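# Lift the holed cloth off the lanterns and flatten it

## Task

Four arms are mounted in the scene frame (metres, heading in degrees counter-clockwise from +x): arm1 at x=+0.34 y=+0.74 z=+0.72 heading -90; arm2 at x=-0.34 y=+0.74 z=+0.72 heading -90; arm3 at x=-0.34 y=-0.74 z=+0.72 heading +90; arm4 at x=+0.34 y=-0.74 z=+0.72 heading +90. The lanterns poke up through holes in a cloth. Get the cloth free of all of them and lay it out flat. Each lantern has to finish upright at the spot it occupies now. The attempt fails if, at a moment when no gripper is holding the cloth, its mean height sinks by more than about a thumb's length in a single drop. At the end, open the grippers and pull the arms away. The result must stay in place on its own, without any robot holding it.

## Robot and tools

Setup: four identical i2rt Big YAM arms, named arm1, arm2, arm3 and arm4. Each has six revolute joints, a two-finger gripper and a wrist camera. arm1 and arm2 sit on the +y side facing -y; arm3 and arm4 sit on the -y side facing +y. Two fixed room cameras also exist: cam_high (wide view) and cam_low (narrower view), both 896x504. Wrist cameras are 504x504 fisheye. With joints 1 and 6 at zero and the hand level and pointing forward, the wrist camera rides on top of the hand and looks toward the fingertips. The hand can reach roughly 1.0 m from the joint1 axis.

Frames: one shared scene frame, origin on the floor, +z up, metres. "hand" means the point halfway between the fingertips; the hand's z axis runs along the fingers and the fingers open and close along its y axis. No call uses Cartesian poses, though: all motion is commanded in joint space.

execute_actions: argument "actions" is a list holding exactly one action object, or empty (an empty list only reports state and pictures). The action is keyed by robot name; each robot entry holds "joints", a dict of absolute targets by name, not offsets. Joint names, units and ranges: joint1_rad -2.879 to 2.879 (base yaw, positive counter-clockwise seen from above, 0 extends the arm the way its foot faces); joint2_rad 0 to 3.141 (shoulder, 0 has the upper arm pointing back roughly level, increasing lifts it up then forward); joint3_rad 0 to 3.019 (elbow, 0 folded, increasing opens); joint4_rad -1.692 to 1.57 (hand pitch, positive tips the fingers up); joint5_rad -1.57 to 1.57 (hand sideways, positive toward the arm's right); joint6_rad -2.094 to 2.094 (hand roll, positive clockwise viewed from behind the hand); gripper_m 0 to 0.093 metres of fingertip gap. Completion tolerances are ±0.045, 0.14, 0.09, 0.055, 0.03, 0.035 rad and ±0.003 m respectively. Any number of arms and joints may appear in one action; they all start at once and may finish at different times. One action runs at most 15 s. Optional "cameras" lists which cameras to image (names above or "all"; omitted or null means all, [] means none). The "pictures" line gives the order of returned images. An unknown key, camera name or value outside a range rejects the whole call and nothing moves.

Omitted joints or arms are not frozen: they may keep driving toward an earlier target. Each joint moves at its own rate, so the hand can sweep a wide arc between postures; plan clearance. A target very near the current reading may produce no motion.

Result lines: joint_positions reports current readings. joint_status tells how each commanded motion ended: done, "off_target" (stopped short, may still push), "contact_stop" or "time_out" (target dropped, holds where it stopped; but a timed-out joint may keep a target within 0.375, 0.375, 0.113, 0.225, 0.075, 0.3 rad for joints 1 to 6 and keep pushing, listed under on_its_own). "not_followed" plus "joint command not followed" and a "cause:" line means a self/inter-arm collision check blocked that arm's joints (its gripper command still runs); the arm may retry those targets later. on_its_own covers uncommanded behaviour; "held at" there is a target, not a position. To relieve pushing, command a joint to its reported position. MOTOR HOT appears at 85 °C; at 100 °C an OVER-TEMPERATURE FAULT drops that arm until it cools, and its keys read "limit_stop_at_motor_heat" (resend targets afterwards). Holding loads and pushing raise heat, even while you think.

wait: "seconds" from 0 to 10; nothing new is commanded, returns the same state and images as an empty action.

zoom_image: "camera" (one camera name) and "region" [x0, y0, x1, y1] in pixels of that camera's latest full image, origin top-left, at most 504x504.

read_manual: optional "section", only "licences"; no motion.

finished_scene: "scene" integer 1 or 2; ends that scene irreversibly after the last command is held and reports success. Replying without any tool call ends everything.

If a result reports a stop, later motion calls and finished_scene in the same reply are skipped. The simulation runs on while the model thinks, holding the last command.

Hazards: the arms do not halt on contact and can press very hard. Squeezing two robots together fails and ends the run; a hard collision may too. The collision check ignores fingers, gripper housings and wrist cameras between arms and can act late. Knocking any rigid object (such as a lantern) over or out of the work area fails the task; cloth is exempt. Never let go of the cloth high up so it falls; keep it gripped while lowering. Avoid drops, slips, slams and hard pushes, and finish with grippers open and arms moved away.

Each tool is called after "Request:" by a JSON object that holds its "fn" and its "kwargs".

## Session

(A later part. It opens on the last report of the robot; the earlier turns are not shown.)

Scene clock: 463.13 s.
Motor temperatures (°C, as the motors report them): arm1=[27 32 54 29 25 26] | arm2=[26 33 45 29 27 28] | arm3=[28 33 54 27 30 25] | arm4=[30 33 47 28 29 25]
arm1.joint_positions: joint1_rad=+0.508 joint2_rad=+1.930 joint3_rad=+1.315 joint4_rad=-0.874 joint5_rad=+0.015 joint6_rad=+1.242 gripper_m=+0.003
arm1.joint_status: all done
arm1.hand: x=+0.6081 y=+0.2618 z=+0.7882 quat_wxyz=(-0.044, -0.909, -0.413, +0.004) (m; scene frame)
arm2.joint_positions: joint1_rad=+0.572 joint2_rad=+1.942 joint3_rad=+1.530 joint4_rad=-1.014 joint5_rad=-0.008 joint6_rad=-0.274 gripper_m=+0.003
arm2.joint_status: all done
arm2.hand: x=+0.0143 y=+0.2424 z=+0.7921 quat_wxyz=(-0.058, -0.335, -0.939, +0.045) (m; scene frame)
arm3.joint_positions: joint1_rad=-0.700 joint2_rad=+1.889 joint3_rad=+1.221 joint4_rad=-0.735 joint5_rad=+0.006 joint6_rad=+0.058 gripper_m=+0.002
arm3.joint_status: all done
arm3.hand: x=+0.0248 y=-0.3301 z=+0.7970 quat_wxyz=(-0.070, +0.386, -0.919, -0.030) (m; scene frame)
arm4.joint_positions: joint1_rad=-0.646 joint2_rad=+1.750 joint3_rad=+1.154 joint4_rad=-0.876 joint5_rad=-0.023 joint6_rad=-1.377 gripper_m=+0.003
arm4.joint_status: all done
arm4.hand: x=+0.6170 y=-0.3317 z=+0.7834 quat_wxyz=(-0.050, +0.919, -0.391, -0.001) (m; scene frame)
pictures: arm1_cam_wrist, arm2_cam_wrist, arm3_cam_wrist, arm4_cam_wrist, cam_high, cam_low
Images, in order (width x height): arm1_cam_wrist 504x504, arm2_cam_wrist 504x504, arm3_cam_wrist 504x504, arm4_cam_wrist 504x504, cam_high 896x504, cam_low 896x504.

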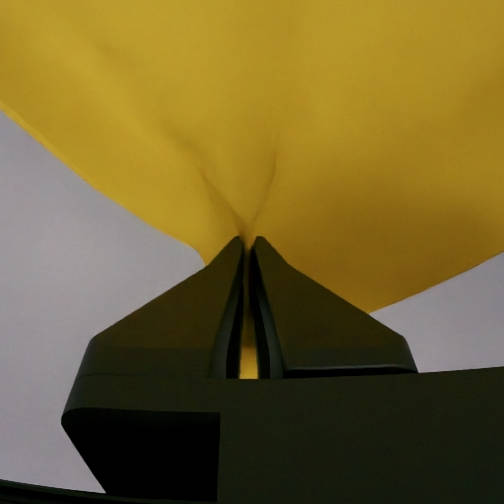

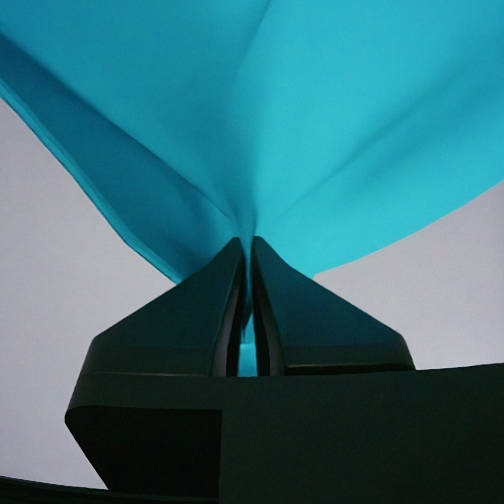

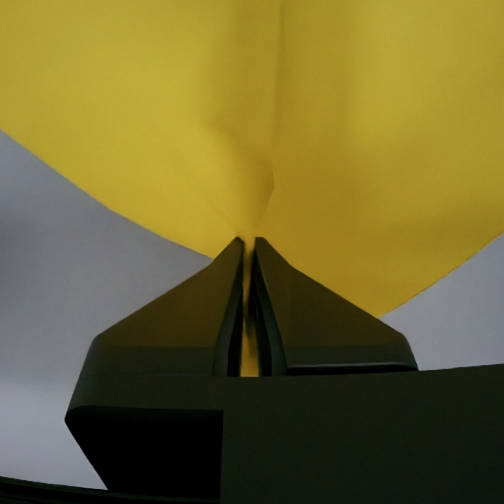

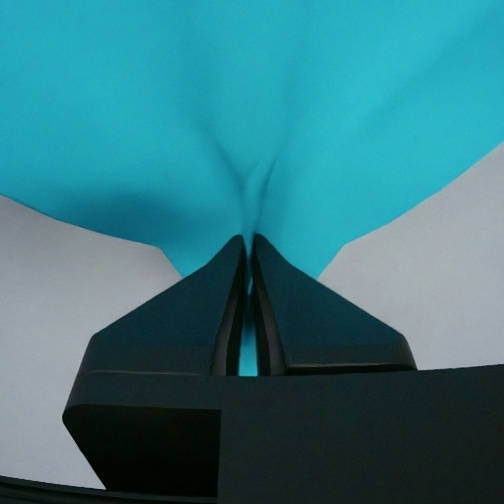

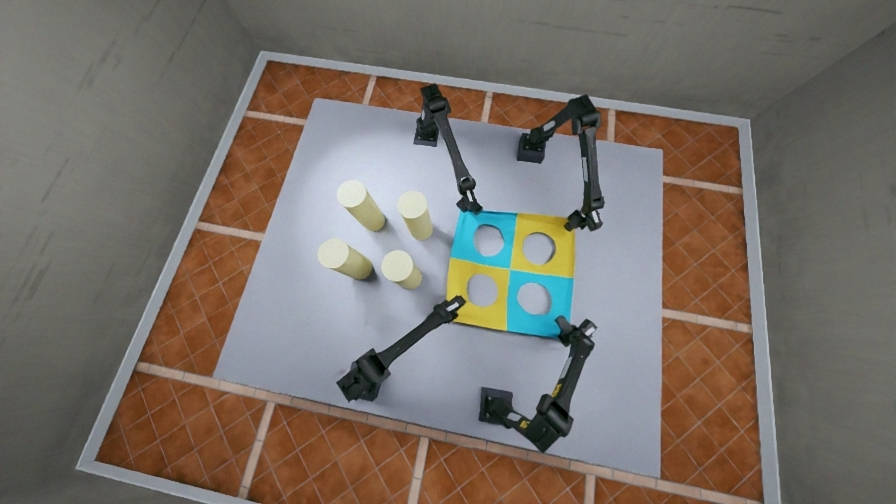

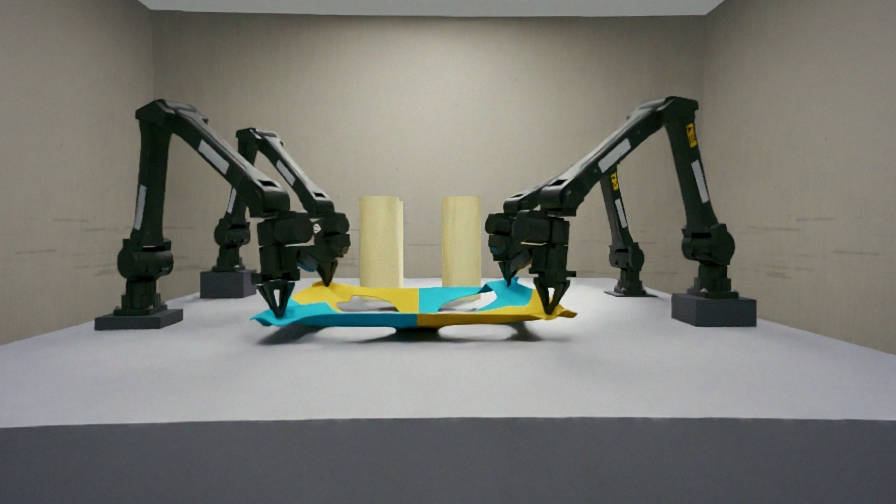

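Request:
{"fn": "execute_actions", "kwargs": {"actions": [{"arm1":{"joints":{"joint1_rad":0.545,"joint2_rad":2.04,"joint3_rad":1.38}},"arm2":{"joints":{"joint2_rad":2.055,"joint3_rad":1.59}},"arm3":{"joints":{"joint2_rad":2.02,"joint3_rad":1.27}},"arm4":{"joints":{"joint1_rad":-0.68,"joint2_rad":1.875,"joint3_rad":1.235}}}], "cameras": ["cam_low","cam_high"]}}

Scene clock: 471.57 s.
Motor temperatures (°C, as the motors report them): arm1=[27 34 52 29 26 26] | arm2=[26 34 44 29 27 28] | arm3=[28 34 51 27 30 25] | arm4=[30 34 45 28 29 25]
arm1.joint_positions: joint1_rad=+0.515 joint2_rad=+2.040 joint3_rad=+1.348 joint4_rad=-0.874 joint5_rad=+0.015 joint6_rad=+1.242 gripper_m=+0.003
arm1.joint_status: all done
arm1.hand: x=+0.6106 y=+0.2648 z=+0.7409 quat_wxyz=(-0.006, -0.909, -0.417, +0.008) (m; scene frame)
arm2.joint_positions: joint1_rad=+0.572 joint2_rad=+2.039 joint3_rad=+1.566 joint4_rad=-1.014 joint5_rad=-0.008 joint6_rad=-0.274 gripper_m=+0.003
arm2.joint_status: all done
arm2.hand: x=+0.0172 y=+0.2372 z=+0.7482 quat_wxyz=(-0.033, -0.336, -0.941, +0.027) (m; scene frame)
arm3.joint_positions: joint1_rad=-0.700 joint2_rad=+2.017 joint3_rad=+1.256 joint4_rad=-0.734 joint5_rad=+0.006 joint6_rad=+0.058 gripper_m=+0.002
arm3.joint_status: all done
arm3.hand: x=+0.0218 y=-0.3337 z=+0.7415 quat_wxyz=(-0.029, +0.387, -0.922, -0.010) (m; scene frame)
arm4.joint_positions: joint1_rad=-0.650 joint2_rad=+1.879 joint3_rad=+1.201 joint4_rad=-0.876 joint5_rad=-0.024 joint6_rad=-1.377 gripper_m=+0.003
arm4.joint_status: all done
arm4.hand: x=+0.6223 y=-0.3275 z=+0.7368 quat_wxyz=(-0.011, +0.919, -0.394, -0.010) (m; scene frame)
pictures: cam_high, cam_low
Images, in order (width x height): cam_high 896x504, cam_low 896x504.

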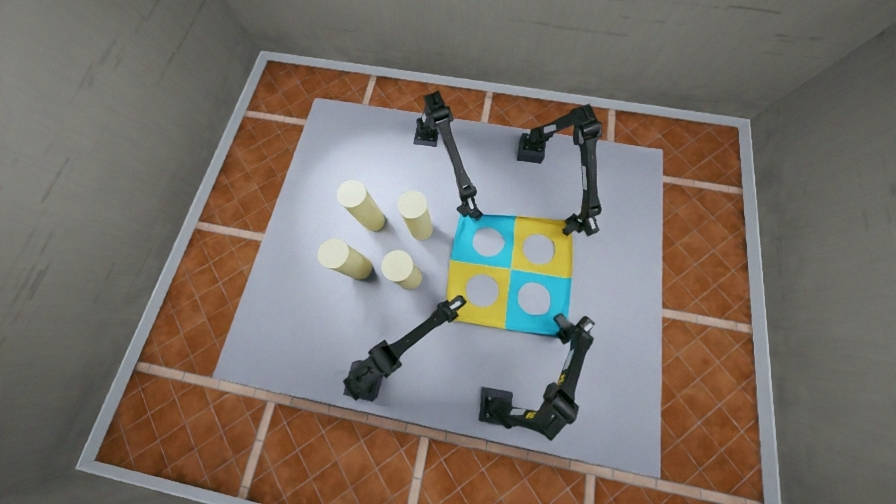

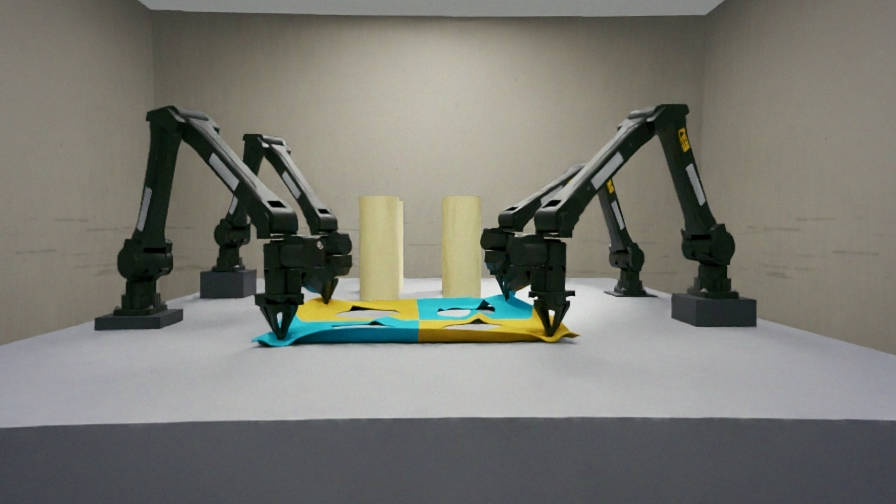

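Press down lightly, then open to spread the folds.

Request:
{"fn": "execute_actions", "kwargs": {"actions": [{"arm1":{"joints":{"joint2_rad":2.11,"joint3_rad":1.345}},"arm2":{"joints":{"joint2_rad":2.12,"joint3_rad":1.56}},"arm3":{"joints":{"joint2_rad":2.085,"joint3_rad":1.255}},"arm4":{"joints":{"joint2_rad":1.95,"joint3_rad":1.2}}}], "cameras": []}}

Request:
{"fn": "execute_actions", "kwargs": {"actions": [{"arm1":{"joints":{"gripper_m":0.065}},"arm2":{"joints":{"gripper_m":0.065}},"arm3":{"joints":{"gripper_m":0.065}},"arm4":{"joints":{"gripper_m":0.065}}}], "cameras": []}}

Request:
{"fn": "execute_actions", "kwargs": {"actions": [{"arm1":{"joints":{"joint2_rad":1.2}},"arm2":{"joints":{"joint2_rad":1.2}},"arm3":{"joints":{"joint2_rad":1.2}},"arm4":{"joints":{"joint2_rad":1.1}}}]}}

Scene clock: 481.47 s.
Motor temperatures (°C, as the motors report them): arm1=[27 34 49 29 26 26] | arm2=[26 34 43 29 27 28] | arm3=[28 35 49 27 30 25] | arm4=[30 35 44 28 30 25]
arm1.joint_positions: joint1_rad=+0.516 joint2_rad=+2.053 joint3_rad=+1.349 joint4_rad=-0.874 joint5_rad=+0.015 joint6_rad=+1.242 gripper_m=+0.003
arm1.joint_status: all done
arm1.hand: x=+0.6099 y=+0.2668 z=+0.7340 quat_wxyz=(+0.000, -0.909, -0.417, +0.009) (m; scene frame)
arm2.joint_positions: joint1_rad=+0.572 joint2_rad=+2.069 joint3_rad=+1.568 joint4_rad=-1.014 joint5_rad=-0.008 joint6_rad=-0.274 gripper_m=+0.003
arm2.joint_status: all done
arm2.hand: x=+0.0154 y=+0.2393 z=+0.7310 quat_wxyz=(-0.022, -0.337, -0.941, +0.019) (m; scene frame)
arm3.joint_positions: joint1_rad=-0.700 joint2_rad=+2.031 joint3_rad=+1.258 joint4_rad=-0.731 joint5_rad=+0.006 joint6_rad=+0.058 gripper_m=+0.002
arm3.joint_status: all done
arm3.hand: x=+0.0210 y=-0.3345 z=+0.7350 quat_wxyz=(-0.025, +0.387, -0.922, -0.008) (m; scene frame)
arm4.joint_positions: joint1_rad=-0.650 joint2_rad=+1.887 joint3_rad=+1.201 joint4_rad=-0.876 joint5_rad=-0.024 joint6_rad=-1.377 gripper_m=+0.003
arm4.joint_status: all done
arm4.hand: x=+0.6216 y=-0.3284 z=+0.7329 quat_wxyz=(-0.007, +0.919, -0.394, -0.011) (m; scene frame)
pictures: none
No camera images: the call's "cameras" was empty. Leave "cameras" out to get every camera's image.

Scene clock: 482.13 s.
Motor temperatures (°C, as the motors report them): arm1=[27 34 49 29 26 26] | arm2=[26 34 43 29 27 28] | arm3=[28 35 48 27 30 25] | arm4=[30 35 43 28 30 25]
arm1.joint_positions: joint1_rad=+0.529 joint2_rad=+2.059 joint3_rad=+1.349 joint4_rad=-0.874 joint5_rad=+0.007 joint6_rad=+1.242 gripper_m=+0.065
arm1.joint_status: all done
arm1.hand: x=+0.6169 y=+0.2725 z=+0.7308 quat_wxyz=(+0.004, -0.906, -0.424, +0.005) (m; scene frame)
arm2.joint_positions: joint1_rad=+0.553 joint2_rad=+2.074 joint3_rad=+1.568 joint4_rad=-1.015 joint5_rad=-0.004 joint6_rad=-0.272 gripper_m=+0.065
arm2.joint_status: all done
arm2.hand: x=+0.0048 y=+0.2331 z=+0.7283 quat_wxyz=(-0.018, -0.346, -0.938, +0.019) (m; scene frame)
arm3.joint_positions: joint1_rad=-0.686 joint2_rad=+2.037 joint3_rad=+1.258 joint4_rad=-0.731 joint5_rad=+0.003 joint6_rad=+0.057 gripper_m=+0.065
arm3.joint_status: all done
arm3.hand: x=+0.0139 y=-0.3300 z=+0.7320 quat_wxyz=(-0.021, +0.394, -0.919, -0.009) (m; scene frame)
arm4.joint_positions: joint1_rad=-0.668 joint2_rad=+1.897 joint3_rad=+1.205 joint4_rad=-0.876 joint5_rad=-0.017 joint6_rad=-1.377 gripper_m=+0.065
arm4.joint_status: all done
arm4.hand: x=+0.6307 y=-0.3340 z=+0.7295 quat_wxyz=(-0.003, +0.915, -0.402, -0.008) (m; scene frame)
pictures: none
No camera images: the call's "cameras" was empty. Leave "cameras" out to get every camera's image.

Scene clock: 483.80 s.
Motor temperatures (°C, as the motors report them): arm1=[27 34 49 29 26 26] | arm2=[26 34 43 29 27 28] | arm3=[28 35 49 27 30 25] | arm4=[30 35 43 28 29 25]
arm1.joint_positions: joint1_rad=+0.538 joint2_rad=+1.189 joint3_rad=+1.328 joint4_rad=-0.874 joint5_rad=+0.003 joint6_rad=+1.242 gripper_m=+0.065
arm1.joint_status: all done
arm1.hand: x=+0.5995 y=+0.3130 z=+1.1873 quat_wxyz=(-0.406, -0.825, -0.390, -0.044) (m; scene frame)
arm2.joint_positions: joint1_rad=+0.553 joint2_rad=+1.186 joint3_rad=+1.555 joint4_rad=-1.018 joint5_rad=-0.002 joint6_rad=-0.272 gripper_m=+0.065
arm2.joint_status: all done
arm2.hand: x=-0.0545 y=+0.3336 z=+1.2252 quat_wxyz=(-0.358, -0.307, -0.841, +0.266) (m; scene frame)
arm3.joint_positions: joint1_rad=-0.686 joint2_rad=+1.191 joint3_rad=+1.247 joint4_rad=-0.732 joint5_rad=+0.003 joint6_rad=+0.057 gripper_m=+0.065
arm3.joint_status: all done
arm3.hand: x=+0.0039 y=-0.3412 z=+1.1827 quat_wxyz=(-0.382, +0.356, -0.832, -0.188) (m; scene frame)
arm4.joint_positions: joint1_rad=-0.670 joint2_rad=+1.087 joint3_rad=+1.188 joint4_rad=-0.876 joint5_rad=-0.014 joint6_rad=-1.377 gripper_m=+0.065
arm4.joint_status: all done
arm4.hand: x=+0.6073 y=-0.3674 z=+1.1152 quat_wxyz=(-0.379, +0.845, -0.369, +0.079) (m; scene frame)
pictures: arm1_cam_wrist, arm2_cam_wrist, arm3_cam_wrist, arm4_cam_wrist, cam_high, cam_low
Images, in order (width x height): arm1_cam_wrist 504x504, arm2_cam_wrist 504x504, arm3_cam_wrist 504x504, arm4_cam_wrist 504x504, cam_high 896x504, cam_low 896x504.

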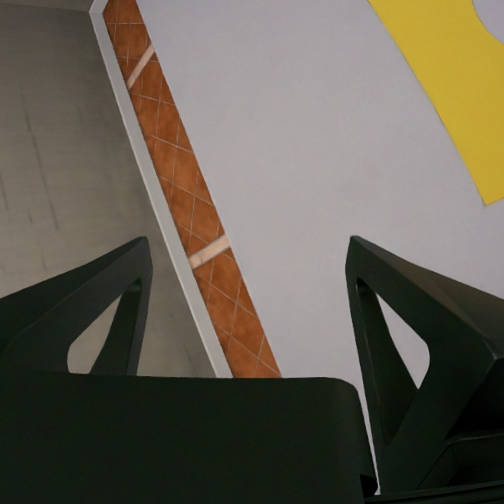

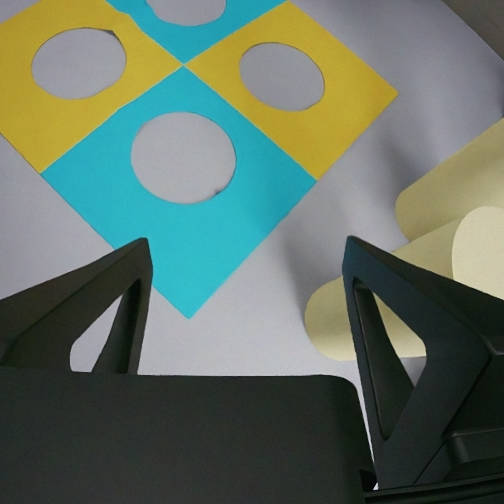

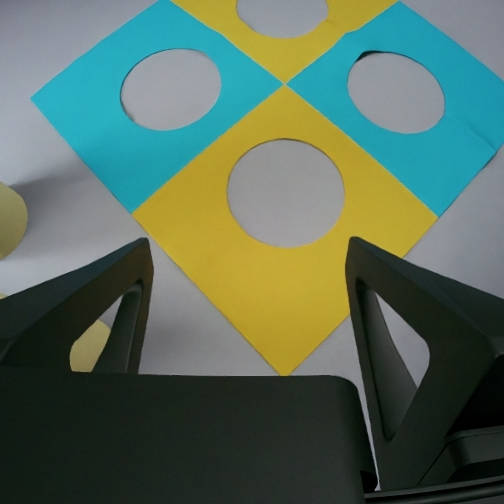

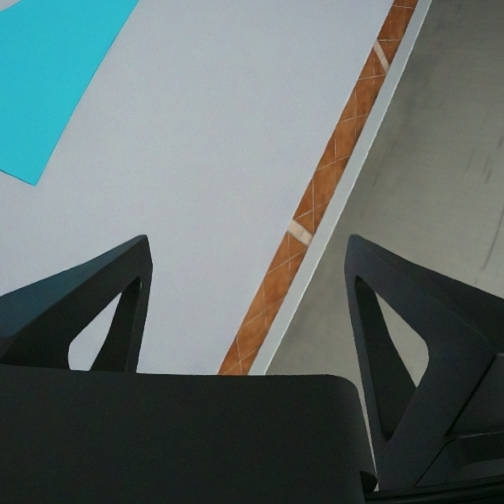

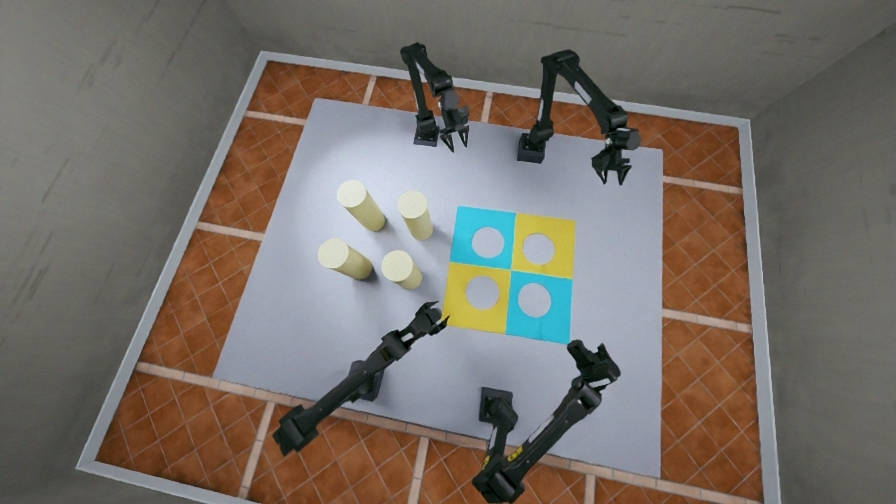

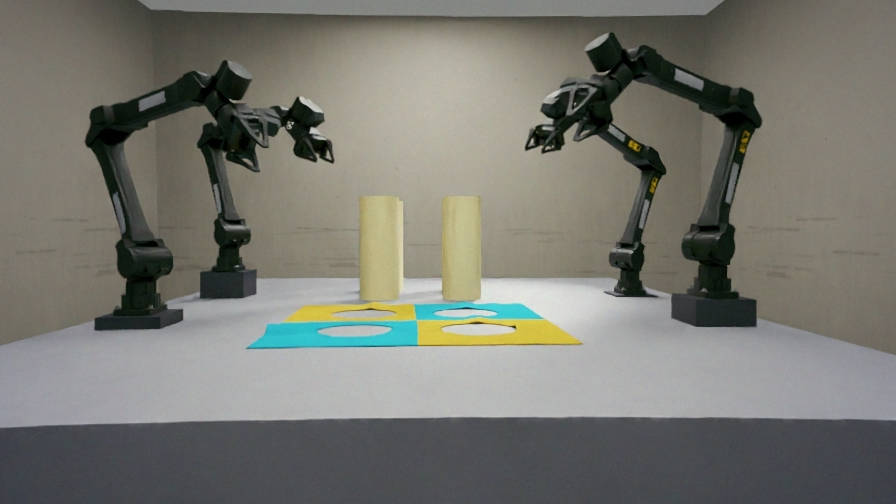

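Request:
{"fn": "execute_actions", "kwargs": {"actions": [{"arm1":{"joints":{"joint2_rad":0.7,"joint4_rad":-1.3}},"arm2":{"joints":{"joint2_rad":0.7,"joint4_rad":-1.4}},"arm3":{"joints":{"joint2_rad":0.7,"joint4_rad":-1.2}},"arm4":{"joints":{"joint2_rad":0.7,"joint4_rad":-1.3}}}], "cameras": ["cam_low"]}}

Request:
{"fn": "zoom_image", "kwargs": {"camera": "cam_low", "region": [240, 280, 600, 360]}}

Scene clock: 494.07 s.
Motor temperatures (°C, as the motors report them): arm1=[27 33 50 29 25 26] | arm2=[26 33 43 29 27 28] | arm3=[28 34 50 27 30 25] | arm4=[30 34 43 28 29 25]
arm1.joint_positions: joint1_rad=+0.538 joint2_rad=+0.701 joint3_rad=+1.328 joint4_rad=-1.290 joint5_rad=+0.003 joint6_rad=+1.242 gripper_m=+0.065
arm1.joint_status: all done
arm1.hand: x=+0.4809 y=+0.5048 z=+1.2903 quat_wxyz=(-0.438, -0.812, -0.383, -0.048) (m; scene frame)
arm2.joint_positions: joint1_rad=+0.553 joint2_rad=+0.700 joint3_rad=+1.558 joint4_rad=-1.390 joint5_rad=-0.002 joint6_rad=-0.272 gripper_m=+0.065
arm2.joint_status: all done
arm2.hand: x=-0.1967 y=+0.5481 z=+1.3191 quat_wxyz=(-0.400, -0.297, -0.815, +0.296) (m; scene frame)
arm3.joint_positions: joint1_rad=-0.686 joint2_rad=+0.704 joint3_rad=+1.247 joint4_rad=-1.187 joint5_rad=+0.003 joint6_rad=+0.057 gripper_m=+0.065
arm3.joint_status: all done
arm3.hand: x=-0.1355 y=-0.5055 z=+1.2882 quat_wxyz=(-0.395, +0.353, -0.825, -0.195) (m; scene frame)
arm4.joint_positions: joint1_rad=-0.670 joint2_rad=+0.698 joint3_rad=+1.188 joint4_rad=-1.288 joint5_rad=-0.014 joint6_rad=-1.377 gripper_m=+0.065
arm4.joint_status: all done
arm4.hand: x=+0.5019 y=-0.5102 z=+1.1813 quat_wxyz=(-0.369, +0.849, -0.371, +0.076) (m; scene frame)
pictures: cam_low
Images, in order (width x height): cam_low 896x504.

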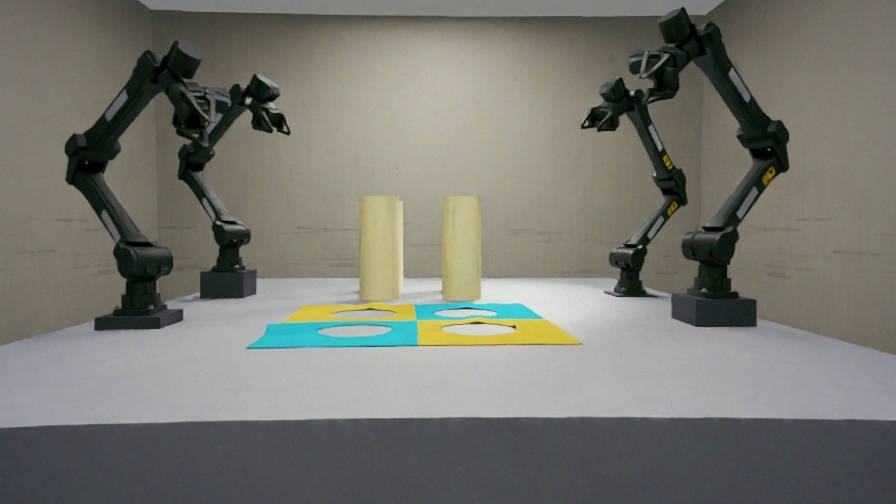

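Region (240, 280, 600, 360) of cam_low's 896x504 image, scaled by 1.400, with more detail than that image has.

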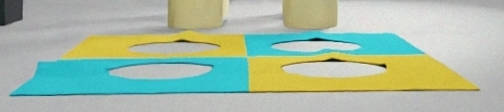

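Request:
{"fn": "finished_scene", "kwargs": {"scene": 1}}

The scene is finished: the task was done.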